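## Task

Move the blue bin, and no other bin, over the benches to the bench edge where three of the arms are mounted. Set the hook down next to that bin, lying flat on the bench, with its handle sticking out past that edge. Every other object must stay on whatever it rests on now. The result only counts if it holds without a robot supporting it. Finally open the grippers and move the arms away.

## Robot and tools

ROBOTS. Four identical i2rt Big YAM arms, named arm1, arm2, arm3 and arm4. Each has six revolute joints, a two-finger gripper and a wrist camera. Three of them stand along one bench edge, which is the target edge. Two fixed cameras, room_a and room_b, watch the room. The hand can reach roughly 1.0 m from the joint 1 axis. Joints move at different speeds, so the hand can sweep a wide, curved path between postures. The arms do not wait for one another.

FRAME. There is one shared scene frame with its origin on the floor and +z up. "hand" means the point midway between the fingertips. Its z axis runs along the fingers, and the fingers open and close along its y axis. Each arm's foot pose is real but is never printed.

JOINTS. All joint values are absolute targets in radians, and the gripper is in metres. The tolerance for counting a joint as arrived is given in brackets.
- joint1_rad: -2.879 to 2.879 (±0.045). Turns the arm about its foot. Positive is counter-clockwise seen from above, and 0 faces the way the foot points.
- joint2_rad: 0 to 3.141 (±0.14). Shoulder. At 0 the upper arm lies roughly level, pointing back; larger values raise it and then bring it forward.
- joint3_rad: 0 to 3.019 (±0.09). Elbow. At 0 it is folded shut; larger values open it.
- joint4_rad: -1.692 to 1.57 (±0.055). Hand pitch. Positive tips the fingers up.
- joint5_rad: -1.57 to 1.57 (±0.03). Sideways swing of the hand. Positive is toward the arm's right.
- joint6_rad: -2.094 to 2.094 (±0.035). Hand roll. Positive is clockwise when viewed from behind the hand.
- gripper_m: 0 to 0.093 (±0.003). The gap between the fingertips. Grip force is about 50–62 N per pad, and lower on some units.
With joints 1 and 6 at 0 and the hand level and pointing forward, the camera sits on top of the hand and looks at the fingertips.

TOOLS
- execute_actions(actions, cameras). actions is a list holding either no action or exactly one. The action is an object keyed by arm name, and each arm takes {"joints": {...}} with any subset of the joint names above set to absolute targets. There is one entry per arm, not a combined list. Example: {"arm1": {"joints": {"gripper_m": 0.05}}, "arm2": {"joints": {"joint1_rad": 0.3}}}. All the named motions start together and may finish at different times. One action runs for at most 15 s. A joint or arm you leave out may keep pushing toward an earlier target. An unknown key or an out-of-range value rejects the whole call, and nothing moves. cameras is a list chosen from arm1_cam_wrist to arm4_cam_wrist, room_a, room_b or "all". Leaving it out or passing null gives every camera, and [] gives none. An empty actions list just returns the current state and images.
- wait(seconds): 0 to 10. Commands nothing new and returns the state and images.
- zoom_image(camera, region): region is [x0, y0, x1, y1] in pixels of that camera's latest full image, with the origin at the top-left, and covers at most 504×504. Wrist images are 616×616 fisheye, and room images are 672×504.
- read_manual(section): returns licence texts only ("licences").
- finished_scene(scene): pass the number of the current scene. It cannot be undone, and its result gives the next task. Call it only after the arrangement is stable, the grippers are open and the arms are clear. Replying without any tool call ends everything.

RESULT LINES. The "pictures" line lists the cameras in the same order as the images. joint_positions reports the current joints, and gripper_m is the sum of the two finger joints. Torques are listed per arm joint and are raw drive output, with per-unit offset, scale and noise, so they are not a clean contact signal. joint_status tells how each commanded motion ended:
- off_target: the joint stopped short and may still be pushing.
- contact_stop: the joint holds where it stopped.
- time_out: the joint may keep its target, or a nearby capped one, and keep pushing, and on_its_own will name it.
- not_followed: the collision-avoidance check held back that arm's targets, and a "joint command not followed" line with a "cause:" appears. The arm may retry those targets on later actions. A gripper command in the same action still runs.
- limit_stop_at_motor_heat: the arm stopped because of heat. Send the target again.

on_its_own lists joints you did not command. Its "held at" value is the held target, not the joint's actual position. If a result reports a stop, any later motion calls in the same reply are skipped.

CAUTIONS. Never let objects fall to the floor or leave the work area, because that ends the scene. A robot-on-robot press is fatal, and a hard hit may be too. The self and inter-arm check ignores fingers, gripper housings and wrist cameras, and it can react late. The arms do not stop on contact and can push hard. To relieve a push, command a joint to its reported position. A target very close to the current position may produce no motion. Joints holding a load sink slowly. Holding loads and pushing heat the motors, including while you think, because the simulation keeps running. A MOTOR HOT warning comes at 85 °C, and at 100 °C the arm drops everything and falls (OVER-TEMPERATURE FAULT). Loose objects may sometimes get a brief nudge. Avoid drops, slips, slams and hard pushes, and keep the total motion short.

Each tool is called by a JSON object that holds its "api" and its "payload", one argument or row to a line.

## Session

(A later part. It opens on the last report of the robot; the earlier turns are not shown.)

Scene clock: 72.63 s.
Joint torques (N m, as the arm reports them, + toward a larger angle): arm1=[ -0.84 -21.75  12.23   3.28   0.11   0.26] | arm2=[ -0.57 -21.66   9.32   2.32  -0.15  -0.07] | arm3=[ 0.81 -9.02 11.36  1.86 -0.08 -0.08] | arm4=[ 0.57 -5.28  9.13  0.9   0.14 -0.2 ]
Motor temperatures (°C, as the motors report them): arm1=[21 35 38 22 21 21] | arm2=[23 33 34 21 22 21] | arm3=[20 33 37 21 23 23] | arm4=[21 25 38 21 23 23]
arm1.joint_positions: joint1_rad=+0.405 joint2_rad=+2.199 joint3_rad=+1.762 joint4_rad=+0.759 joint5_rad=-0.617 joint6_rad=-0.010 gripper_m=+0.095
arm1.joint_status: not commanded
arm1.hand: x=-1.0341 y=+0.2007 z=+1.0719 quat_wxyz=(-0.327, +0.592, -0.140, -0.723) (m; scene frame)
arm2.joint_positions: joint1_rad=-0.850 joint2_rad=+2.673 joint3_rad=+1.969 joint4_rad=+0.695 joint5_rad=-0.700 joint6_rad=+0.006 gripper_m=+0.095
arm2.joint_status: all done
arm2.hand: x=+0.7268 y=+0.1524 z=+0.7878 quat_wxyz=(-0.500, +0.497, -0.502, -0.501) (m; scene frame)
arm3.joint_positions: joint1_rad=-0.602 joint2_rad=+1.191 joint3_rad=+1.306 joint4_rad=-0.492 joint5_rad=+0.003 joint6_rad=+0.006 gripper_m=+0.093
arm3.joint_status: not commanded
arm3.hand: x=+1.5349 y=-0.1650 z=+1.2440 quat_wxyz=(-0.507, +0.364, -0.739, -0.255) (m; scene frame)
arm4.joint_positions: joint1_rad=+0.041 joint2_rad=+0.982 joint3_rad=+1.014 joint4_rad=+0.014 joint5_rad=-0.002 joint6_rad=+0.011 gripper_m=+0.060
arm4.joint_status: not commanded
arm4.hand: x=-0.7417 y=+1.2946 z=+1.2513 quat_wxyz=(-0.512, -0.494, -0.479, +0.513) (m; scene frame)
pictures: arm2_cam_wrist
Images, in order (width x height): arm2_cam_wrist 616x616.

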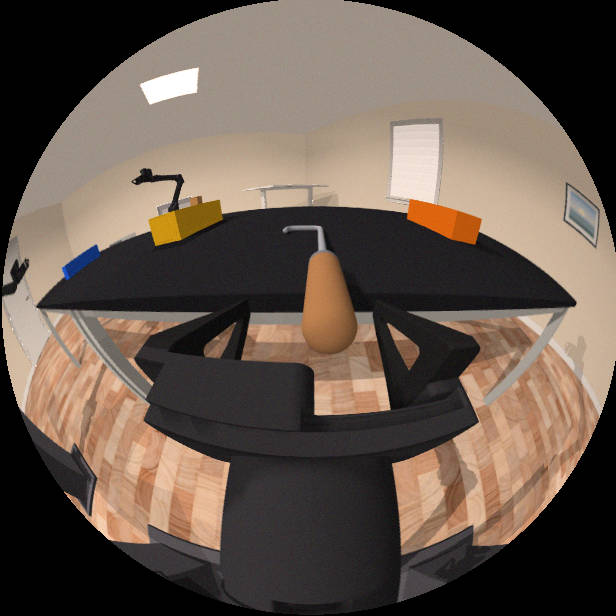

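{"api": "execute_actions", "payload": {
  "actions": [
    {"arm2":{"joints":{"joint3_rad":2.06,"joint4_rad":0.63}}}
  ],
  "cameras": []
}}

{"api": "execute_actions", "payload": {
  "actions": [
    {"arm2":{"joints":{"gripper_m":0}}}
  ],
  "cameras": ["arm2_cam_wrist"]
}}

{"api": "execute_actions", "payload": {
  "actions": [
    {"arm2":{"joints":{"joint2_rad":2.585,"joint6_rad":-1.6}}}
  ],
  "cameras": ["arm2_cam_wrist"]
}}

Scene clock: 82.80 s.
Joint torques (N m, as the arm reports them, + toward a larger angle): arm1=[ -0.81 -21.72  12.22   3.29   0.11   0.25] | arm2=[ -0.8  -22.    11.41   1.77  -0.17  -0.1 ] | arm3=[ 1.29 -9.13 11.35  1.81 -0.11 -0.12] | arm4=[ 0.59 -5.24  9.12  0.9   0.14 -0.2 ]
Motor temperatures (°C, as the motors report them): arm1=[21 36 38 22 21 21] | arm2=[23 34 34 21 22 21] | arm3=[20 30 36 21 23 23] | arm4=[21 24 38 21 23 23]
arm1.joint_positions: joint1_rad=+0.405 joint2_rad=+2.199 joint3_rad=+1.762 joint4_rad=+0.759 joint5_rad=-0.617 joint6_rad=-0.010 gripper_m=+0.095
arm1.joint_status: not commanded
arm1.hand: x=-1.0341 y=+0.2007 z=+1.0719 quat_wxyz=(-0.327, +0.592, -0.140, -0.723) (m; scene frame)
arm2.joint_positions: joint1_rad=-0.850 joint2_rad=+2.673 joint3_rad=+2.018 joint4_rad=+0.639 joint5_rad=-0.700 joint6_rad=+0.006 gripper_m=+0.095
arm2.joint_status: all done
arm2.hand: x=+0.7343 y=+0.1612 z=+0.8009 quat_wxyz=(-0.498, +0.497, -0.505, -0.500) (m; scene frame)
arm3.joint_positions: joint1_rad=-0.602 joint2_rad=+1.191 joint3_rad=+1.306 joint4_rad=-0.492 joint5_rad=+0.003 joint6_rad=+0.006 gripper_m=+0.093
arm3.joint_status: not commanded
arm3.hand: x=+1.5349 y=-0.1650 z=+1.2440 quat_wxyz=(-0.507, +0.364, -0.739, -0.255) (m; scene frame)
arm4.joint_positions: joint1_rad=+0.041 joint2_rad=+0.982 joint3_rad=+1.014 joint4_rad=+0.014 joint5_rad=-0.002 joint6_rad=+0.011 gripper_m=+0.060
arm4.joint_status: not commanded
arm4.hand: x=-0.7417 y=+1.2946 z=+1.2513 quat_wxyz=(-0.512, -0.494, -0.479, +0.513) (m; scene frame)
pictures: none
No camera images: the call's "cameras" was empty. Leave "cameras" out to get every camera's image.

Scene clock: 83.53 s.
Joint torques (N m, as the arm reports them, + toward a larger angle): arm1=[ -0.81 -21.75  12.24   3.28   0.11   0.25] | arm2=[ -1.12 -21.67  11.38   1.68  -0.18  -0.08] | arm3=[ 1.07 -9.15 11.42  1.8  -0.07 -0.1 ] | arm4=[ 0.52 -5.25  9.13  0.89  0.14 -0.2 ]
Motor temperatures (°C, as the motors report them): arm1=[21 36 38 22 21 21] | arm2=[23 34 34 21 22 21] | arm3=[20 30 36 21 23 23] | arm4=[21 24 38 21 23 23]
arm1.joint_positions: joint1_rad=+0.405 joint2_rad=+2.199 joint3_rad=+1.762 joint4_rad=+0.759 joint5_rad=-0.617 joint6_rad=-0.010 gripper_m=+0.095
arm1.joint_status: not commanded
arm1.hand: x=-1.0341 y=+0.2007 z=+1.0719 quat_wxyz=(-0.327, +0.592, -0.140, -0.723) (m; scene frame)
arm2.joint_positions: joint1_rad=-0.850 joint2_rad=+2.673 joint3_rad=+2.018 joint4_rad=+0.638 joint5_rad=-0.699 joint6_rad=+0.006 gripper_m=+0.031
arm2.joint_status: gripper_m off_target (ended at +0.031, target +0.000)
arm2.hand: x=+0.7345 y=+0.1612 z=+0.8007 quat_wxyz=(-0.498, +0.497, -0.505, -0.500) (m; scene frame)
arm3.joint_positions: joint1_rad=-0.602 joint2_rad=+1.191 joint3_rad=+1.306 joint4_rad=-0.492 joint5_rad=+0.003 joint6_rad=+0.006 gripper_m=+0.093
arm3.joint_status: not commanded
arm3.hand: x=+1.5349 y=-0.1650 z=+1.2440 quat_wxyz=(-0.507, +0.364, -0.739, -0.255) (m; scene frame)
arm4.joint_positions: joint1_rad=+0.041 joint2_rad=+0.982 joint3_rad=+1.014 joint4_rad=+0.014 joint5_rad=-0.002 joint6_rad=+0.011 gripper_m=+0.060
arm4.joint_status: not commanded
arm4.hand: x=-0.7417 y=+1.2946 z=+1.2513 quat_wxyz=(-0.512, -0.494, -0.479, +0.513) (m; scene frame)
pictures: arm2_cam_wrist
Images, in order (width x height): arm2_cam_wrist 616x616.

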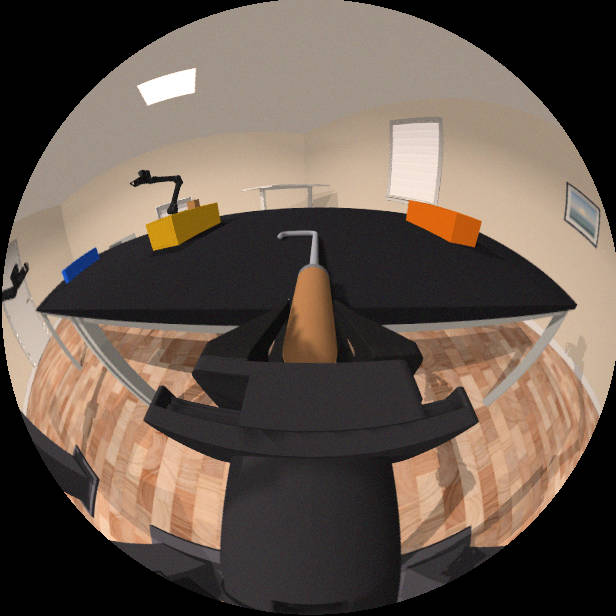

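Scene clock: 85.70 s.
Joint torques (N m, as the arm reports them, + toward a larger angle): arm1=[ -0.86 -21.76  12.24   3.29   0.11   0.25] | arm2=[ -0.8  -23.84  11.52   2.47  -0.01  -0.03] | arm3=[ 1.01 -9.1  11.36  1.86 -0.09 -0.1 ] | arm4=[ 0.59 -5.23  9.12  0.9   0.14 -0.2 ]
Motor temperatures (°C, as the motors report them): arm1=[21 36 38 22 21 21] | arm2=[23 35 34 21 22 21] | arm3=[20 30 36 21 23 23] | arm4=[21 24 38 21 23 23]
arm1.joint_positions: joint1_rad=+0.405 joint2_rad=+2.199 joint3_rad=+1.762 joint4_rad=+0.759 joint5_rad=-0.617 joint6_rad=-0.010 gripper_m=+0.095
arm1.joint_status: not commanded
arm1.hand: x=-1.0341 y=+0.2007 z=+1.0719 quat_wxyz=(-0.327, +0.592, -0.140, -0.723) (m; scene frame)
arm2.joint_positions: joint1_rad=-0.850 joint2_rad=+2.614 joint3_rad=+2.018 joint4_rad=+0.620 joint5_rad=-0.703 joint6_rad=-1.589 gripper_m=+0.031
arm2.joint_status: all done
arm2.hand: x=+0.7374 y=+0.1654 z=+0.8490 quat_wxyz=(-0.716, +0.698, +0.013, +0.015) (m; scene frame)
arm3.joint_positions: joint1_rad=-0.602 joint2_rad=+1.191 joint3_rad=+1.306 joint4_rad=-0.492 joint5_rad=+0.003 joint6_rad=+0.006 gripper_m=+0.093
arm3.joint_status: not commanded
arm3.hand: x=+1.5349 y=-0.1650 z=+1.2440 quat_wxyz=(-0.507, +0.364, -0.739, -0.255) (m; scene frame)
arm4.joint_positions: joint1_rad=+0.041 joint2_rad=+0.982 joint3_rad=+1.014 joint4_rad=+0.014 joint5_rad=-0.002 joint6_rad=+0.011 gripper_m=+0.060
arm4.joint_status: not commanded
arm4.hand: x=-0.7417 y=+1.2946 z=+1.2513 quat_wxyz=(-0.512, -0.494, -0.479, +0.513) (m; scene frame)
pictures: arm2_cam_wrist
Images, in order (width x height): arm2_cam_wrist 616x616.

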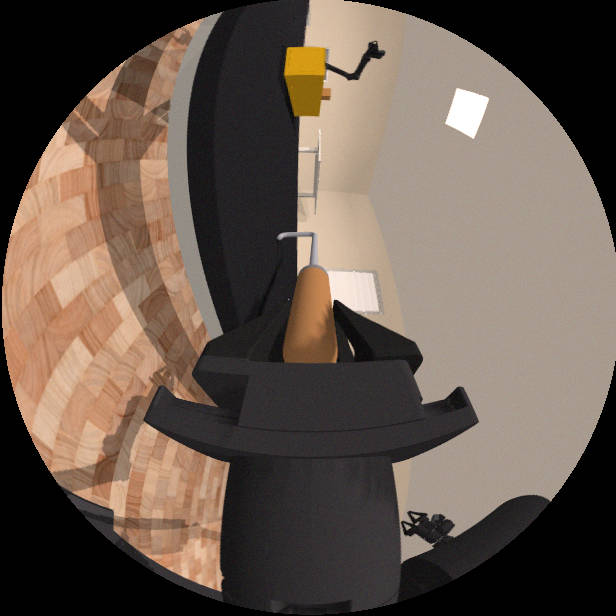

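Mirror: q1=0.552.

{"api": "execute_actions", "payload": {
  "actions": [
    {"arm2":{"joints":{"joint2_rad":2.33,"joint4_rad":0.42}}}
  ],
  "cameras": []
}}

{"api": "execute_actions", "payload": {
  "actions": [
    {"arm2":{"joints":{"joint1_rad":0.55,"joint5_rad":0.7}}}
  ],
  "cameras": []
}}

{"api": "execute_actions", "payload": {
  "actions": [
    {"arm2":{"joints":{"joint2_rad":2.55,"joint4_rad":0.65}}}
  ],
  "cameras": ["arm2_cam_wrist","room_a"]
}}

Scene clock: 91.47 s.
Joint torques (N m, as the arm reports them, + toward a larger angle): arm1=[ -0.85 -21.72  12.24   3.28   0.11   0.25] | arm2=[ -0.72 -23.78  12.46   2.81  -0.13  -0.04] | arm3=[ 0.88 -9.1  11.33  1.79 -0.08 -0.09] | arm4=[ 0.58 -5.26  9.13  0.9   0.14 -0.2 ]
Motor temperatures (°C, as the motors report them): arm1=[21 36 38 22 21 21] | arm2=[23 35 35 21 22 21] | arm3=[20 29 36 21 23 23] | arm4=[21 24 38 21 23 23]
arm1.joint_positions: joint1_rad=+0.405 joint2_rad=+2.199 joint3_rad=+1.762 joint4_rad=+0.759 joint5_rad=-0.617 joint6_rad=-0.010 gripper_m=+0.095
arm1.joint_status: not commanded
arm1.hand: x=-1.0341 y=+0.2007 z=+1.0719 quat_wxyz=(-0.327, +0.592, -0.140, -0.723) (m; scene frame)
arm2.joint_positions: joint1_rad=-0.850 joint2_rad=+2.367 joint3_rad=+2.018 joint4_rad=+0.397 joint5_rad=-0.700 joint6_rad=-1.592 gripper_m=+0.031
arm2.joint_status: all done
arm2.hand: x=+0.7367 y=+0.1637 z=+1.0216 quat_wxyz=(-0.722, +0.691, +0.018, +0.022) (m; scene frame)
arm3.joint_positions: joint1_rad=-0.602 joint2_rad=+1.191 joint3_rad=+1.306 joint4_rad=-0.492 joint5_rad=+0.003 joint6_rad=+0.006 gripper_m=+0.093
arm3.joint_status: not commanded
arm3.hand: x=+1.5349 y=-0.1650 z=+1.2440 quat_wxyz=(-0.507, +0.364, -0.739, -0.255) (m; scene frame)
arm4.joint_positions: joint1_rad=+0.041 joint2_rad=+0.982 joint3_rad=+1.014 joint4_rad=+0.014 joint5_rad=-0.002 joint6_rad=+0.011 gripper_m=+0.060
arm4.joint_status: not commanded
arm4.hand: x=-0.7417 y=+1.2946 z=+1.2513 quat_wxyz=(-0.512, -0.494, -0.479, +0.513) (m; scene frame)
pictures: none
No camera images: the call's "cameras" was empty. Leave "cameras" out to get every camera's image.

Scene clock: 94.23 s.
Joint torques (N m, as the arm reports them, + toward a larger angle): arm1=[ -0.87 -21.77  12.23   3.28   0.11   0.25] | arm2=[ -1.1  -24.4   12.64   3.19  -0.15  -0.02] | arm3=[ 0.91 -9.17 11.35  1.88 -0.11 -0.1 ] | arm4=[ 0.56 -5.28  9.13  0.89  0.14 -0.2 ]
Motor temperatures (°C, as the motors report them): arm1=[21 36 38 22 21 21] | arm2=[23 36 35 21 22 21] | arm3=[20 29 36 21 23 23] | arm4=[21 24 38 21 23 23]
arm1.joint_positions: joint1_rad=+0.405 joint2_rad=+2.199 joint3_rad=+1.762 joint4_rad=+0.759 joint5_rad=-0.617 joint6_rad=-0.010 gripper_m=+0.095
arm1.joint_status: not commanded
arm1.hand: x=-1.0341 y=+0.2007 z=+1.0719 quat_wxyz=(-0.327, +0.592, -0.140, -0.723) (m; scene frame)
arm2.joint_positions: joint1_rad=+0.556 joint2_rad=+2.372 joint3_rad=+2.018 joint4_rad=+0.393 joint5_rad=+0.700 joint6_rad=-1.592 gripper_m=+0.031
arm2.joint_status: all done
arm2.hand: x=-0.2641 y=+0.1663 z=+1.0111 quat_wxyz=(-0.720, +0.694, +0.001, +0.000) (m; scene frame)
arm3.joint_positions: joint1_rad=-0.602 joint2_rad=+1.191 joint3_rad=+1.306 joint4_rad=-0.492 joint5_rad=+0.003 joint6_rad=+0.006 gripper_m=+0.093
arm3.joint_status: not commanded
arm3.hand: x=+1.5349 y=-0.1650 z=+1.2440 quat_wxyz=(-0.507, +0.364, -0.739, -0.255) (m; scene frame)
arm4.joint_positions: joint1_rad=+0.041 joint2_rad=+0.982 joint3_rad=+1.014 joint4_rad=+0.014 joint5_rad=-0.002 joint6_rad=+0.011 gripper_m=+0.060
arm4.joint_status: not commanded
arm4.hand: x=-0.7417 y=+1.2946 z=+1.2513 quat_wxyz=(-0.512, -0.494, -0.479, +0.513) (m; scene frame)
pictures: none
No camera images: the call's "cameras" was empty. Leave "cameras" out to get every camera's image.

Scene clock: 95.57 s.
Joint torques (N m, as the arm reports them, + toward a larger angle): arm1=[ -0.84 -21.77  12.24   3.28   0.11   0.25] | arm2=[ -2.03 -26.09  11.69   2.97  -0.14   0.01] | arm3=[ 1.01 -9.16 11.34  1.86 -0.08 -0.11] | arm4=[ 0.56 -5.22  9.13  0.91  0.14 -0.2 ]
Motor temperatures (°C, as the motors report them): arm1=[21 36 38 22 21 21] | arm2=[23 36 35 21 22 21] | arm3=[20 29 36 21 23 23] | arm4=[21 24 38 21 23 23]
arm1.joint_positions: joint1_rad=+0.405 joint2_rad=+2.199 joint3_rad=+1.762 joint4_rad=+0.759 joint5_rad=-0.617 joint6_rad=-0.010 gripper_m=+0.095
arm1.joint_status: not commanded
arm1.hand: x=-1.0341 y=+0.2007 z=+1.0719 quat_wxyz=(-0.327, +0.592, -0.140, -0.723) (m; scene frame)
arm2.joint_positions: joint1_rad=+0.555 joint2_rad=+2.601 joint3_rad=+2.018 joint4_rad=+0.630 joint5_rad=+0.700 joint6_rad=-1.594 gripper_m=+0.031
arm2.joint_status: all done
arm2.hand: x=-0.2637 y=+0.1684 z=+0.8570 quat_wxyz=(-0.722, +0.692, +0.000, -0.001) (m; scene frame)
arm3.joint_positions: joint1_rad=-0.602 joint2_rad=+1.191 joint3_rad=+1.306 joint4_rad=-0.492 joint5_rad=+0.003 joint6_rad=+0.006 gripper_m=+0.093
arm3.joint_status: not commanded
arm3.hand: x=+1.5349 y=-0.1650 z=+1.2440 quat_wxyz=(-0.507, +0.364, -0.739, -0.255) (m; scene frame)
arm4.joint_positions: joint1_rad=+0.041 joint2_rad=+0.982 joint3_rad=+1.014 joint4_rad=+0.014 joint5_rad=-0.002 joint6_rad=+0.011 gripper_m=+0.060
arm4.joint_status: not commanded
arm4.hand: x=-0.7417 y=+1.2946 z=+1.2513 quat_wxyz=(-0.512, -0.494, -0.479, +0.513) (m; scene frame)
pictures: arm2_cam_wrist, room_a
Images, in order (width x height): arm2_cam_wrist 616x616, room_a 672x504.

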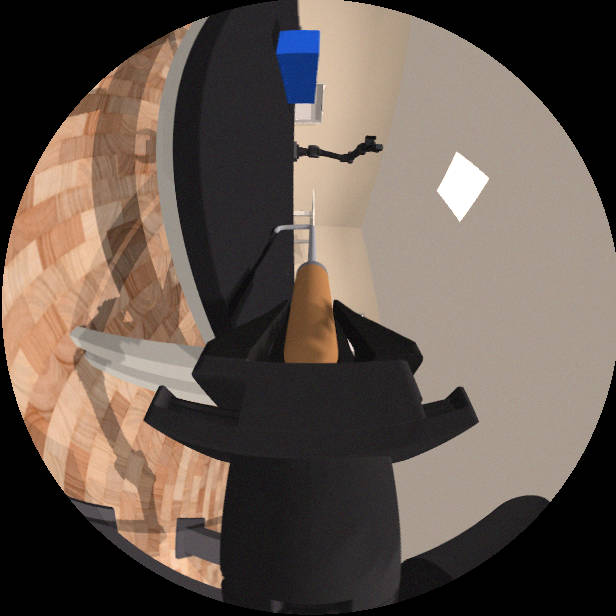

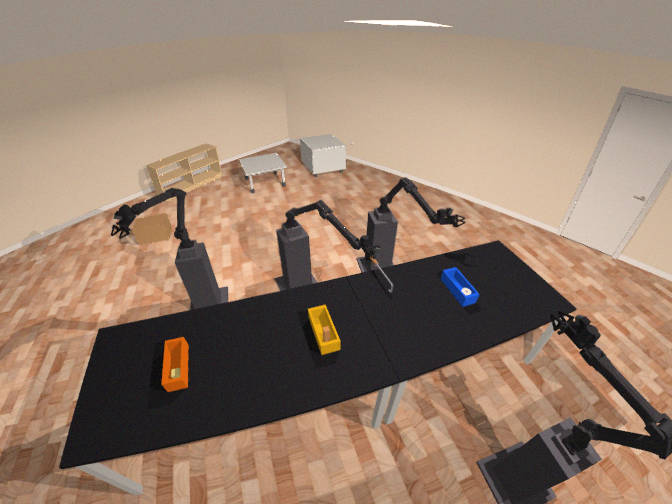

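{"api": "execute_actions", "payload": {
  "actions": [
    {"arm2":{"joints":{"joint6_rad":0}},"arm1":{"joints":{"joint2_rad":2.3,"joint3_rad":1.87,"joint4_rad":0.735,"joint5_rad":-0.657}}}
  ],
  "cameras": []
}}

{"api": "execute_actions", "payload": {
  "actions": [
    {"arm2":{"joints":{"joint2_rad":2.68}}}
  ],
  "cameras": []
}}

{"api": "execute_actions", "payload": {
  "actions": [
    {"arm2":{"joints":{"gripper_m":0.093}}}
  ],
  "cameras": ["arm2_cam_wrist"]
}}

{"api": "execute_actions", "payload": {
  "actions": [
    {"arm2":{"joints":{"joint2_rad":2.42}}}
  ],
  "cameras": []
}}

{"api": "execute_actions", "payload": {
  "actions": [
    {"arm2":{"joints":{"joint1_rad":-0.3,"joint2_rad":1.2,"joint3_rad":1.3,"joint4_rad":-0.5,"joint5_rad":0}},"arm1":{"joints":{"joint1_rad":-0.53,"joint2_rad":2.4}}}
  ],
  "cameras": []
}}

{"api": "execute_actions", "payload": {
  "actions": [
    {"arm1":{"joints":{"joint2_rad":2.585}}}
  ],
  "cameras": ["arm1_cam_wrist"]
}}

Scene clock: 108.50 s.
Joint torques (N m, as the arm reports them, + toward a larger angle): arm1=[ -0.82 -19.41  14.92   1.88   0.1    0.26] | arm2=[ -1.13 -25.64  11.7    2.85  -0.26   0.01] | arm3=[ 0.71 -9.29 11.41  1.82 -0.12 -0.11] | arm4=[ 0.6  -5.24  9.13  0.89  0.14 -0.2 ]
Motor temperatures (°C, as the motors report them): arm1=[21 36 39 22 21 21] | arm2=[23 38 36 22 22 21] | arm3=[20 29 36 21 23 23] | arm4=[21 24 39 21 23 23]
arm1.joint_positions: joint1_rad=+0.405 joint2_rad=+2.272 joint3_rad=+1.823 joint4_rad=+0.748 joint5_rad=-0.654 joint6_rad=-0.010 gripper_m=+0.095
arm1.joint_status: all done
arm1.hand: x=-1.0431 y=+0.2132 z=+1.0407 quat_wxyz=(-0.309, +0.604, -0.133, -0.723) (m; scene frame)
arm2.joint_positions: joint1_rad=+0.555 joint2_rad=+2.601 joint3_rad=+2.018 joint4_rad=+0.630 joint5_rad=+0.703 joint6_rad=-0.007 gripper_m=+0.031
arm2.joint_status: all done
arm2.hand: x=-0.2631 y=+0.1684 z=+0.8570 quat_wxyz=(-0.507, +0.484, -0.494, -0.515) (m; scene frame)
arm3.joint_positions: joint1_rad=-0.602 joint2_rad=+1.191 joint3_rad=+1.306 joint4_rad=-0.492 joint5_rad=+0.003 joint6_rad=+0.006 gripper_m=+0.093
arm3.joint_status: not commanded
arm3.hand: x=+1.5349 y=-0.1650 z=+1.2440 quat_wxyz=(-0.507, +0.364, -0.739, -0.255) (m; scene frame)
arm4.joint_positions: joint1_rad=+0.041 joint2_rad=+0.982 joint3_rad=+1.014 joint4_rad=+0.014 joint5_rad=-0.002 joint6_rad=+0.011 gripper_m=+0.060
arm4.joint_status: not commanded
arm4.hand: x=-0.7417 y=+1.2946 z=+1.2513 quat_wxyz=(-0.512, -0.494, -0.479, +0.513) (m; scene frame)
pictures: none
No camera images: the call's "cameras" was empty. Leave "cameras" out to get every camera's image.

Scene clock: 109.53 s.
Joint torques (N m, as the arm reports them, + toward a larger angle): arm1=[ -0.82 -20.31  14.93   1.86   0.11   0.25] | arm2=[ -1.4  -21.26  11.26   2.2   -0.09  -0.11] | arm3=[ 0.81 -9.   11.32  1.82 -0.11 -0.09] | arm4=[ 0.54 -5.24  9.12  0.9   0.14 -0.2 ]
Motor temperatures (°C, as the motors report them): arm1=[21 36 39 22 21 21] | arm2=[23 38 36 22 22 21] | arm3=[20 29 36 21 23 23] | arm4=[21 24 39 21 23 23]
arm1.joint_positions: joint1_rad=+0.405 joint2_rad=+2.272 joint3_rad=+1.823 joint4_rad=+0.748 joint5_rad=-0.654 joint6_rad=-0.010 gripper_m=+0.095
arm1.joint_status: not commanded
arm1.hand: x=-1.0431 y=+0.2132 z=+1.0407 quat_wxyz=(-0.309, +0.604, -0.133, -0.723) (m; scene frame)
arm2.joint_positions: joint1_rad=+0.555 joint2_rad=+2.670 joint3_rad=+2.020 joint4_rad=+0.649 joint5_rad=+0.699 joint6_rad=+0.007 gripper_m=+0.031
arm2.joint_status: all done
arm2.hand: x=-0.2595 y=+0.1641 z=+0.8008 quat_wxyz=(-0.501, +0.499, -0.498, -0.502) (m; scene frame)
arm3.joint_positions: joint1_rad=-0.602 joint2_rad=+1.191 joint3_rad=+1.306 joint4_rad=-0.492 joint5_rad=+0.003 joint6_rad=+0.006 gripper_m=+0.093
arm3.joint_status: not commanded
arm3.hand: x=+1.5349 y=-0.1650 z=+1.2440 quat_wxyz=(-0.507, +0.364, -0.739, -0.255) (m; scene frame)
arm4.joint_positions: joint1_rad=+0.041 joint2_rad=+0.982 joint3_rad=+1.014 joint4_rad=+0.014 joint5_rad=-0.002 joint6_rad=+0.011 gripper_m=+0.060
arm4.joint_status: not commanded
arm4.hand: x=-0.7417 y=+1.2946 z=+1.2513 quat_wxyz=(-0.512, -0.494, -0.479, +0.513) (m; scene frame)
pictures: none
No camera images: the call's "cameras" was empty. Leave "cameras" out to get every camera's image.

Scene clock: 110.23 s.
Joint torques (N m, as the arm reports them, + toward a larger angle): arm1=[ -0.81 -20.44  14.94   1.86   0.1    0.26] | arm2=[ -1.32 -22.16  11.19   2.13  -0.12  -0.1 ] | arm3=[ 0.98 -8.86 11.4   1.88 -0.1  -0.07] | arm4=[ 0.56 -5.23  9.12  0.9   0.14 -0.2 ]
Motor temperatures (°C, as the motors report them): arm1=[21 36 39 22 21 21] | arm2=[23 38 36 22 22 21] | arm3=[20 29 36 21 23 23] | arm4=[21 24 39 21 23 23]
arm1.joint_positions: joint1_rad=+0.405 joint2_rad=+2.272 joint3_rad=+1.823 joint4_rad=+0.748 joint5_rad=-0.654 joint6_rad=-0.010 gripper_m=+0.095
arm1.joint_status: not commanded
arm1.hand: x=-1.0431 y=+0.2132 z=+1.0407 quat_wxyz=(-0.309, +0.604, -0.133, -0.723) (m; scene frame)
arm2.joint_positions: joint1_rad=+0.555 joint2_rad=+2.670 joint3_rad=+2.020 joint4_rad=+0.649 joint5_rad=+0.699 joint6_rad=+0.007 gripper_m=+0.093
arm2.joint_status: all done
arm2.hand: x=-0.2595 y=+0.1641 z=+0.8008 quat_wxyz=(-0.501, +0.499, -0.498, -0.502) (m; scene frame)
arm3.joint_positions: joint1_rad=-0.602 joint2_rad=+1.191 joint3_rad=+1.306 joint4_rad=-0.492 joint5_rad=+0.003 joint6_rad=+0.006 gripper_m=+0.093
arm3.joint_status: not commanded
arm3.hand: x=+1.5349 y=-0.1650 z=+1.2440 quat_wxyz=(-0.507, +0.364, -0.739, -0.255) (m; scene frame)
arm4.joint_positions: joint1_rad=+0.041 joint2_rad=+0.982 joint3_rad=+1.014 joint4_rad=+0.014 joint5_rad=-0.002 joint6_rad=+0.011 gripper_m=+0.060
arm4.joint_status: not commanded
arm4.hand: x=-0.7417 y=+1.2946 z=+1.2513 quat_wxyz=(-0.512, -0.494, -0.479, +0.513) (m; scene frame)
pictures: arm2_cam_wrist
Images, in order (width x height): arm2_cam_wrist 616x616.

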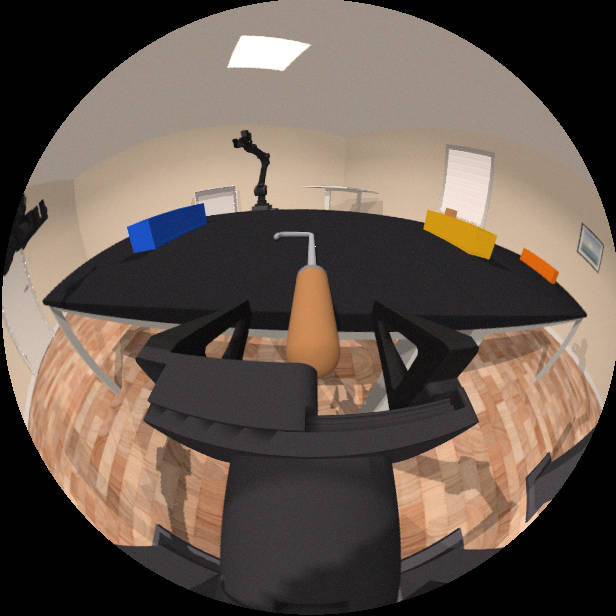

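Scene clock: 111.93 s.
Joint torques (N m, as the arm reports them, + toward a larger angle): arm1=[ -0.81 -20.46  14.95   1.85   0.1    0.25] | arm2=[ -1.09 -22.12  10.1    1.99  -0.2   -0.09] | arm3=[ 0.96 -9.24 11.47  1.83 -0.1  -0.08] | arm4=[ 0.57 -5.25  9.13  0.89  0.14 -0.2 ]
Motor temperatures (°C, as the motors report them): arm1=[21 36 40 22 21 21] | arm2=[23 38 36 22 22 21] | arm3=[20 29 36 21 23 23] | arm4=[21 24 39 21 23 23]
arm1.joint_positions: joint1_rad=+0.405 joint2_rad=+2.272 joint3_rad=+1.823 joint4_rad=+0.748 joint5_rad=-0.654 joint6_rad=-0.010 gripper_m=+0.095
arm1.joint_status: not commanded
arm1.hand: x=-1.0431 y=+0.2132 z=+1.0407 quat_wxyz=(-0.309, +0.604, -0.133, -0.723) (m; scene frame)
arm2.joint_positions: joint1_rad=+0.555 joint2_rad=+2.416 joint3_rad=+2.046 joint4_rad=+0.649 joint5_rad=+0.699 joint6_rad=+0.007 gripper_m=+0.093
arm2.joint_status: all done
arm2.hand: x=-0.2636 y=+0.1657 z=+1.0399 quat_wxyz=(-0.504, +0.396, -0.484, -0.596) (m; scene frame)
arm3.joint_positions: joint1_rad=-0.602 joint2_rad=+1.191 joint3_rad=+1.306 joint4_rad=-0.492 joint5_rad=+0.003 joint6_rad=+0.006 gripper_m=+0.093
arm3.joint_status: not commanded
arm3.hand: x=+1.5349 y=-0.1650 z=+1.2440 quat_wxyz=(-0.507, +0.364, -0.739, -0.255) (m; scene frame)
arm4.joint_positions: joint1_rad=+0.041 joint2_rad=+0.982 joint3_rad=+1.014 joint4_rad=+0.014 joint5_rad=-0.002 joint6_rad=+0.011 gripper_m=+0.060
arm4.joint_status: not commanded
arm4.hand: x=-0.7417 y=+1.2946 z=+1.2513 quat_wxyz=(-0.512, -0.494, -0.479, +0.513) (m; scene frame)
pictures: none
No camera images: the call's "cameras" was empty. Leave "cameras" out to get every camera's image.

Scene clock: 114.20 s.
Joint torques (N m, as the arm reports them, + toward a larger angle): arm1=[ -0.26 -22.71  13.09   2.19   0.15   0.23] | arm2=[-0.44 -7.68  9.54  2.02 -0.16 -0.06] | arm3=[ 1.04 -8.99 11.31  1.86 -0.09 -0.11] | arm4=[ 0.56 -5.26  9.12  0.89  0.14 -0.2 ]
Motor temperatures (°C, as the motors report them): arm1=[21 36 40 22 21 21] | arm2=[23 37 35 21 22 21] | arm3=[20 29 36 21 23 23] | arm4=[21 24 39 21 23 23]
arm1.joint_positions: joint1_rad=-0.531 joint2_rad=+2.393 joint3_rad=+1.838 joint4_rad=+0.742 joint5_rad=-0.656 joint6_rad=-0.009 gripper_m=+0.095
arm1.joint_status: all done
arm1.hand: x=-0.2530 y=+0.1662 z=+0.9392 quat_wxyz=(-0.564, +0.490, -0.435, -0.503) (m; scene frame)
arm2.joint_positions: joint1_rad=-0.303 joint2_rad=+1.198 joint3_rad=+1.303 joint4_rad=-0.492 joint5_rad=+0.001 joint6_rad=+0.004 gripper_m=+0.093
arm2.joint_status: all done
arm2.hand: x=+0.3210 y=-0.0504 z=+1.2472 quat_wxyz=(-0.427, +0.537, -0.630, -0.364) (m; scene frame)
arm3.joint_positions: joint1_rad=-0.602 joint2_rad=+1.191 joint3_rad=+1.306 joint4_rad=-0.492 joint5_rad=+0.003 joint6_rad=+0.006 gripper_m=+0.093
arm3.joint_status: not commanded
arm3.hand: x=+1.5349 y=-0.1650 z=+1.2440 quat_wxyz=(-0.507, +0.364, -0.739, -0.255) (m; scene frame)
arm4.joint_positions: joint1_rad=+0.041 joint2_rad=+0.982 joint3_rad=+1.014 joint4_rad=+0.014 joint5_rad=-0.002 joint6_rad=+0.011 gripper_m=+0.060
arm4.joint_status: not commanded
arm4.hand: x=-0.7417 y=+1.2946 z=+1.2513 quat_wxyz=(-0.512, -0.494, -0.479, +0.513) (m; scene frame)
pictures: none
No camera images: the call's "cameras" was empty. Leave "cameras" out to get every camera's image.

Scene clock: 115.30 s.
Joint torques (N m, as the arm reports them, + toward a larger angle): arm1=[ -0.34 -24.35  11.09   2.25   0.06   0.22] | arm2=[-0.45 -7.75  9.54  1.95 -0.18 -0.06] | arm3=[ 1.05 -9.45 11.34  1.75 -0.09 -0.09] | arm4=[ 0.55 -5.24  9.13  0.89  0.14 -0.2 ]
Motor temperatures (°C, as the motors report them): arm1=[21 36 40 22 21 21] | arm2=[23 37 35 21 22 21] | arm3=[20 29 36 21 23 23] | arm4=[21 24 39 21 23 23]
arm1.joint_positions: joint1_rad=-0.531 joint2_rad=+2.594 joint3_rad=+1.846 joint4_rad=+0.742 joint5_rad=-0.656 joint6_rad=-0.009 gripper_m=+0.095
arm1.joint_status: all done
arm1.hand: x=-0.2577 y=+0.1606 z=+0.7723 quat_wxyz=(-0.498, +0.501, -0.504, -0.497) (m; scene frame)
arm2.joint_positions: joint1_rad=-0.303 joint2_rad=+1.198 joint3_rad=+1.303 joint4_rad=-0.492 joint5_rad=+0.001 joint6_rad=+0.004 gripper_m=+0.093
arm2.joint_status: not commanded
arm2.hand: x=+0.3210 y=-0.0504 z=+1.2472 quat_wxyz=(-0.427, +0.537, -0.630, -0.364) (m; scene frame)
arm3.joint_positions: joint1_rad=-0.602 joint2_rad=+1.191 joint3_rad=+1.306 joint4_rad=-0.492 joint5_rad=+0.003 joint6_rad=+0.006 gripper_m=+0.093
arm3.joint_status: not commanded
arm3.hand: x=+1.5349 y=-0.1650 z=+1.2440 quat_wxyz=(-0.507, +0.364, -0.739, -0.255) (m; scene frame)
arm4.joint_positions: joint1_rad=+0.041 joint2_rad=+0.982 joint3_rad=+1.014 joint4_rad=+0.014 joint5_rad=-0.002 joint6_rad=+0.011 gripper_m=+0.060
arm4.joint_status: not commanded
arm4.hand: x=-0.7417 y=+1.2946 z=+1.2513 quat_wxyz=(-0.512, -0.494, -0.479, +0.513) (m; scene frame)
pictures: arm1_cam_wrist
Images, in order (width x height): arm1_cam_wrist 616x616.

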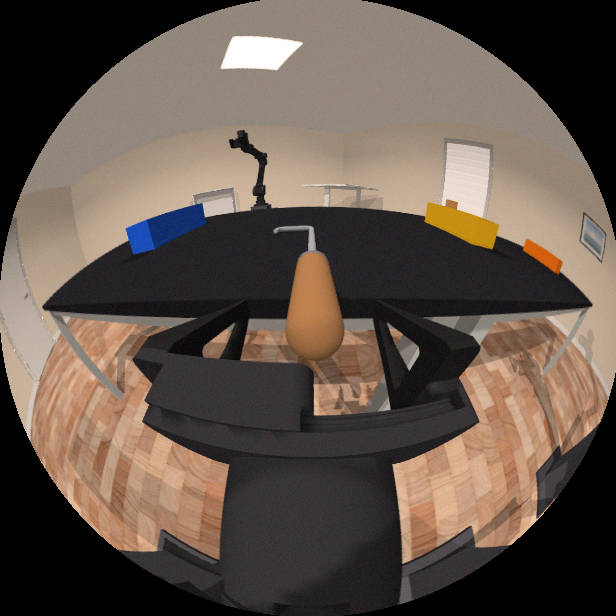

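{"api": "execute_actions", "payload": {
  "actions": [
    {"arm1":{"joints":{"joint3_rad":1.92}}}
  ],
  "cameras": []
}}

{"api": "execute_actions", "payload": {
  "actions": [
    {"arm1":{"joints":{"gripper_m":0}}}
  ],
  "cameras": ["arm1_cam_wrist"]
}}

{"api": "execute_actions", "payload": {
  "actions": [
    {"arm1":{"joints":{"joint2_rad":2.51,"joint6_rad":-1.6}}}
  ],
  "cameras": ["arm1_cam_wrist"]
}}

Scene clock: 123.20 s.
Joint torques (N m, as the arm reports them, + toward a larger angle): arm1=[ -0.55 -24.44  13.26   2.28   0.08   0.22] | arm2=[ 0.03 -7.71  9.63  1.86 -0.17 -0.07] | arm3=[ 1.06 -9.39 11.38  1.85 -0.08 -0.11] | arm4=[ 0.58 -5.23  9.12  0.9   0.14 -0.2 ]
Motor temperatures (°C, as the motors report them): arm1=[21 37 39 22 21 21] | arm2=[23 34 35 21 22 21] | arm3=[20 28 36 21 23 23] | arm4=[21 24 39 21 23 23]
arm1.joint_positions: joint1_rad=-0.531 joint2_rad=+2.594 joint3_rad=+1.878 joint4_rad=+0.742 joint5_rad=-0.656 joint6_rad=-0.009 gripper_m=+0.095
arm1.joint_status: all done
arm1.hand: x=-0.2527 y=+0.1669 z=+0.7877 quat_wxyz=(-0.509, +0.500, -0.493, -0.498) (m; scene frame)
arm2.joint_positions: joint1_rad=-0.303 joint2_rad=+1.198 joint3_rad=+1.303 joint4_rad=-0.492 joint5_rad=+0.001 joint6_rad=+0.004 gripper_m=+0.093
arm2.joint_status: not commanded
arm2.hand: x=+0.3210 y=-0.0504 z=+1.2472 quat_wxyz=(-0.427, +0.537, -0.630, -0.364) (m; scene frame)
arm3.joint_positions: joint1_rad=-0.602 joint2_rad=+1.191 joint3_rad=+1.306 joint4_rad=-0.492 joint5_rad=+0.003 joint6_rad=+0.006 gripper_m=+0.093
arm3.joint_status: not commanded
arm3.hand: x=+1.5349 y=-0.1650 z=+1.2440 quat_wxyz=(-0.507, +0.364, -0.739, -0.255) (m; scene frame)
arm4.joint_positions: joint1_rad=+0.041 joint2_rad=+0.982 joint3_rad=+1.014 joint4_rad=+0.014 joint5_rad=-0.002 joint6_rad=+0.011 gripper_m=+0.060
arm4.joint_status: not commanded
arm4.hand: x=-0.7417 y=+1.2946 z=+1.2513 quat_wxyz=(-0.512, -0.494, -0.479, +0.513) (m; scene frame)
pictures: none
No camera images: the call's "cameras" was empty. Leave "cameras" out to get every camera's image.

Scene clock: 123.93 s.
Joint torques (N m, as the arm reports them, + toward a larger angle): arm1=[ -0.52 -23.96  13.16   2.27   0.15   0.21] | arm2=[-0.02 -7.98  9.7   1.93 -0.15 -0.08] | arm3=[ 0.98 -8.99 11.31  1.85 -0.1  -0.08] | arm4=[ 0.57 -5.25  9.13  0.9   0.14 -0.2 ]
Motor temperatures (°C, as the motors report them): arm1=[21 37 39 22 21 21] | arm2=[23 34 35 21 22 21] | arm3=[20 28 36 21 23 23] | arm4=[21 24 39 21 23 23]
arm1.joint_positions: joint1_rad=-0.531 joint2_rad=+2.594 joint3_rad=+1.878 joint4_rad=+0.742 joint5_rad=-0.658 joint6_rad=-0.008 gripper_m=+0.031
arm1.joint_status: gripper_m off_target (ended at +0.031, target +0.000)
arm1.hand: x=-0.2530 y=+0.1669 z=+0.7877 quat_wxyz=(-0.509, +0.500, -0.493, -0.498) (m; scene frame)
arm2.joint_positions: joint1_rad=-0.303 joint2_rad=+1.198 joint3_rad=+1.303 joint4_rad=-0.492 joint5_rad=+0.001 joint6_rad=+0.004 gripper_m=+0.093
arm2.joint_status: not commanded
arm2.hand: x=+0.3210 y=-0.0504 z=+1.2472 quat_wxyz=(-0.427, +0.537, -0.630, -0.364) (m; scene frame)
arm3.joint_positions: joint1_rad=-0.602 joint2_rad=+1.191 joint3_rad=+1.306 joint4_rad=-0.492 joint5_rad=+0.003 joint6_rad=+0.006 gripper_m=+0.093
arm3.joint_status: not commanded
arm3.hand: x=+1.5349 y=-0.1650 z=+1.2440 quat_wxyz=(-0.507, +0.364, -0.739, -0.255) (m; scene frame)
arm4.joint_positions: joint1_rad=+0.041 joint2_rad=+0.982 joint3_rad=+1.014 joint4_rad=+0.014 joint5_rad=-0.002 joint6_rad=+0.011 gripper_m=+0.060
arm4.joint_status: not commanded
arm4.hand: x=-0.7417 y=+1.2946 z=+1.2513 quat_wxyz=(-0.512, -0.494, -0.479, +0.513) (m; scene frame)
pictures: arm1_cam_wrist
Images, in order (width x height): arm1_cam_wrist 616x616.

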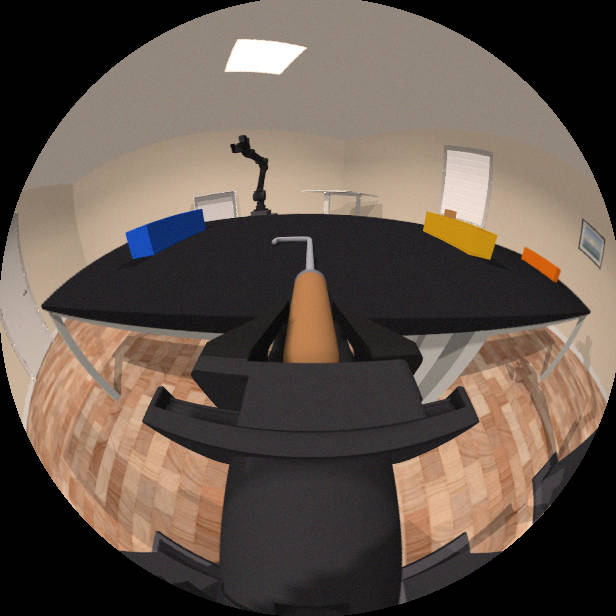

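Scene clock: 126.13 s.
Joint torques (N m, as the arm reports them, + toward a larger angle): arm1=[ -0.52 -25.98  13.44   2.57   0.27   0.06] | arm2=[-0.14 -7.68  9.48  1.92 -0.14 -0.09] | arm3=[ 1.08 -8.89 11.34  1.84 -0.09 -0.11] | arm4=[ 0.58 -5.26  9.13  0.9   0.14 -0.2 ]
Motor temperatures (°C, as the motors report them): arm1=[21 38 40 22 21 21] | arm2=[23 34 35 21 22 21] | arm3=[20 28 36 21 23 23] | arm4=[21 24 39 21 23 23]
arm1.joint_positions: joint1_rad=-0.531 joint2_rad=+2.542 joint3_rad=+1.878 joint4_rad=+0.733 joint5_rad=-0.661 joint6_rad=-1.585 gripper_m=+0.031
arm1.joint_status: all done
arm1.hand: x=-0.2507 y=+0.1709 z=+0.8307 quat_wxyz=(-0.724, +0.689, +0.017, +0.018) (m; scene frame)
arm2.joint_positions: joint1_rad=-0.303 joint2_rad=+1.198 joint3_rad=+1.303 joint4_rad=-0.492 joint5_rad=+0.001 joint6_rad=+0.004 gripper_m=+0.093
arm2.joint_status: not commanded
arm2.hand: x=+0.3210 y=-0.0504 z=+1.2472 quat_wxyz=(-0.427, +0.537, -0.630, -0.364) (m; scene frame)
arm3.joint_positions: joint1_rad=-0.602 joint2_rad=+1.191 joint3_rad=+1.306 joint4_rad=-0.492 joint5_rad=+0.003 joint6_rad=+0.006 gripper_m=+0.093
arm3.joint_status: not commanded
arm3.hand: x=+1.5349 y=-0.1650 z=+1.2440 quat_wxyz=(-0.507, +0.364, -0.739, -0.255) (m; scene frame)
arm4.joint_positions: joint1_rad=+0.041 joint2_rad=+0.982 joint3_rad=+1.014 joint4_rad=+0.014 joint5_rad=-0.002 joint6_rad=+0.011 gripper_m=+0.060
arm4.joint_status: not commanded
arm4.hand: x=-0.7417 y=+1.2946 z=+1.2513 quat_wxyz=(-0.512, -0.494, -0.479, +0.513) (m; scene frame)
pictures: arm1_cam_wrist
Images, in order (width x height): arm1_cam_wrist 616x616.

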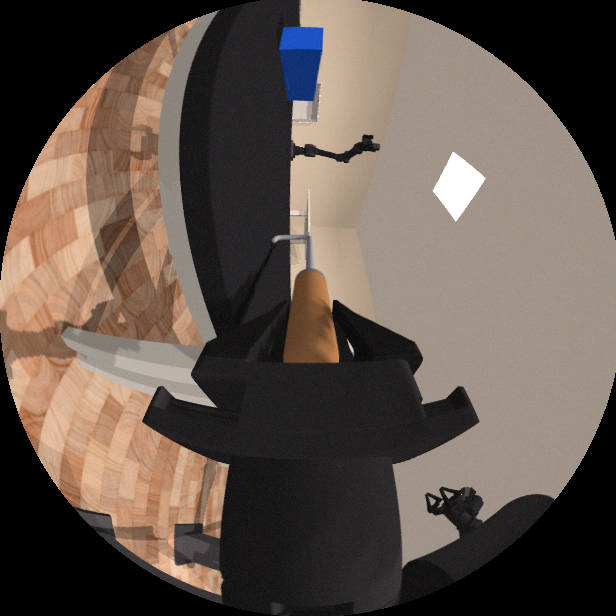

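{"api": "execute_actions", "payload": {
  "actions": [
    {"arm1":{"joints":{"joint2_rad":2.03,"joint3_rad":1.5,"joint4_rad":0.64}},"arm2":{"joints":{"joint1_rad":0.2}}}
  ],
  "cameras": []
}}

{"api": "execute_actions", "payload": {
  "actions": [
    {"arm1":{"joints":{"joint1_rad":0.18,"joint5_rad":0}}}
  ],
  "cameras": ["arm1_cam_wrist","arm4_cam_wrist"]
}}

Scene clock: 132.60 s.
Joint torques (N m, as the arm reports them, + toward a larger angle): arm1=[ -0.29 -21.34  11.64   3.49   0.08   0.09] | arm2=[-0.88 -7.71  9.57  1.91 -0.09 -0.07] | arm3=[ 0.98 -9.06 11.4   1.77 -0.11 -0.09] | arm4=[ 0.57 -5.27  9.12  0.9   0.14 -0.2 ]
Motor temperatures (°C, as the motors report them): arm1=[21 39 40 22 21 21] | arm2=[23 33 34 21 22 21] | arm3=[20 28 36 21 23 23] | arm4=[21 23 39 21 23 23]
arm1.joint_positions: joint1_rad=-0.531 joint2_rad=+2.054 joint3_rad=+1.483 joint4_rad=+0.620 joint5_rad=-0.656 joint6_rad=-1.589 gripper_m=+0.031
arm1.joint_status: all done
arm1.hand: x=-0.3065 y=+0.0977 z=+1.0025 quat_wxyz=(-0.719, +0.695, +0.013, +0.016) (m; scene frame)
arm2.joint_positions: joint1_rad=+0.202 joint2_rad=+1.198 joint3_rad=+1.303 joint4_rad=-0.492 joint5_rad=-0.001 joint6_rad=+0.004 gripper_m=+0.093
arm2.joint_status: all done
arm2.hand: x=+0.0450 y=-0.0766 z=+1.2456 quat_wxyz=(-0.323, +0.679, -0.475, -0.458) (m; scene frame)
arm3.joint_positions: joint1_rad=-0.602 joint2_rad=+1.191 joint3_rad=+1.306 joint4_rad=-0.492 joint5_rad=+0.003 joint6_rad=+0.006 gripper_m=+0.093
arm3.joint_status: not commanded
arm3.hand: x=+1.5349 y=-0.1650 z=+1.2440 quat_wxyz=(-0.507, +0.364, -0.739, -0.255) (m; scene frame)
arm4.joint_positions: joint1_rad=+0.041 joint2_rad=+0.982 joint3_rad=+1.014 joint4_rad=+0.014 joint5_rad=-0.002 joint6_rad=+0.011 gripper_m=+0.060
arm4.joint_status: not commanded
arm4.hand: x=-0.7417 y=+1.2946 z=+1.2513 quat_wxyz=(-0.512, -0.494, -0.479, +0.513) (m; scene frame)
pictures: none
No camera images: the call's "cameras" was empty. Leave "cameras" out to get every camera's image.

Scene clock: 134.83 s.
Joint torques (N m, as the arm reports them, + toward a larger angle): arm1=[ -0.68 -21.66  11.86   3.57   0.08   0.09] | arm2=[-0.59 -7.76  9.59  2.01 -0.06 -0.04] | arm3=[ 0.8  -9.21 11.35  1.86 -0.09 -0.08] | arm4=[ 0.57 -5.22  9.13  0.89  0.14 -0.2 ]
Motor temperatures (°C, as the motors report them): arm1=[21 39 40 22 21 21] | arm2=[23 32 34 21 22 21] | arm3=[20 28 36 21 23 23] | arm4=[21 23 39 21 23 23]
arm1.joint_positions: joint1_rad=+0.184 joint2_rad=+2.054 joint3_rad=+1.483 joint4_rad=+0.620 joint5_rad=+0.000 joint6_rad=-1.589 gripper_m=+0.031
arm1.joint_status: all done
arm1.hand: x=-0.7523 y=+0.2342 z=+1.0064 quat_wxyz=(-0.722, +0.691, +0.022, -0.016) (m; scene frame)
arm2.joint_positions: joint1_rad=+0.202 joint2_rad=+1.198 joint3_rad=+1.303 joint4_rad=-0.492 joint5_rad=-0.001 joint6_rad=+0.004 gripper_m=+0.093
arm2.joint_status: not commanded
arm2.hand: x=+0.0450 y=-0.0766 z=+1.2456 quat_wxyz=(-0.323, +0.679, -0.475, -0.458) (m; scene frame)
arm3.joint_positions: joint1_rad=-0.602 joint2_rad=+1.191 joint3_rad=+1.306 joint4_rad=-0.492 joint5_rad=+0.003 joint6_rad=+0.006 gripper_m=+0.093
arm3.joint_status: not commanded
arm3.hand: x=+1.5349 y=-0.1650 z=+1.2440 quat_wxyz=(-0.507, +0.364, -0.739, -0.255) (m; scene frame)
arm4.joint_positions: joint1_rad=+0.041 joint2_rad=+0.982 joint3_rad=+1.014 joint4_rad=+0.014 joint5_rad=-0.002 joint6_rad=+0.011 gripper_m=+0.060
arm4.joint_status: not commanded
arm4.hand: x=-0.7417 y=+1.2946 z=+1.2513 quat_wxyz=(-0.512, -0.494, -0.479, +0.513) (m; scene frame)
pictures: arm1_cam_wrist, arm4_cam_wrist
Images, in order (width x height): arm1_cam_wrist 616x616, arm4_cam_wrist 616x616.

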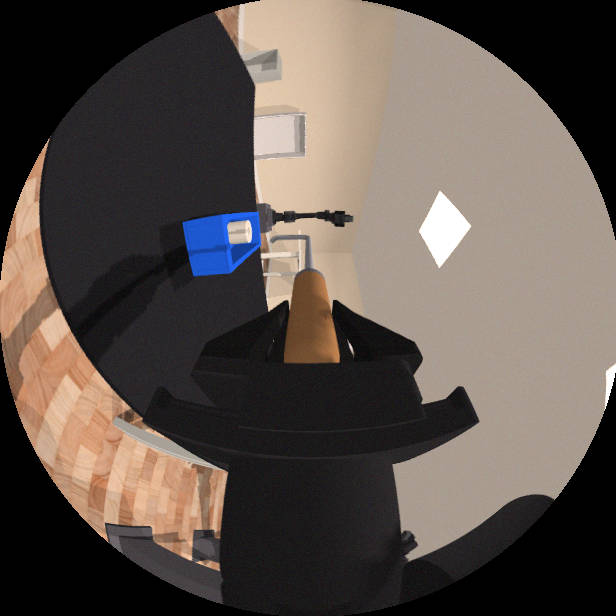

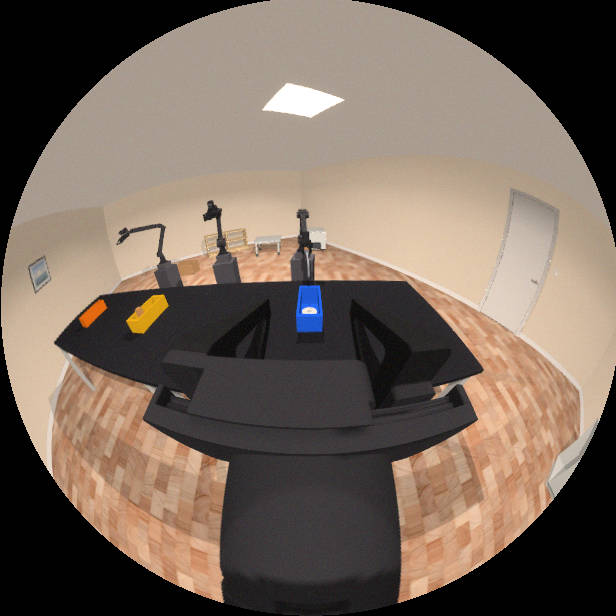

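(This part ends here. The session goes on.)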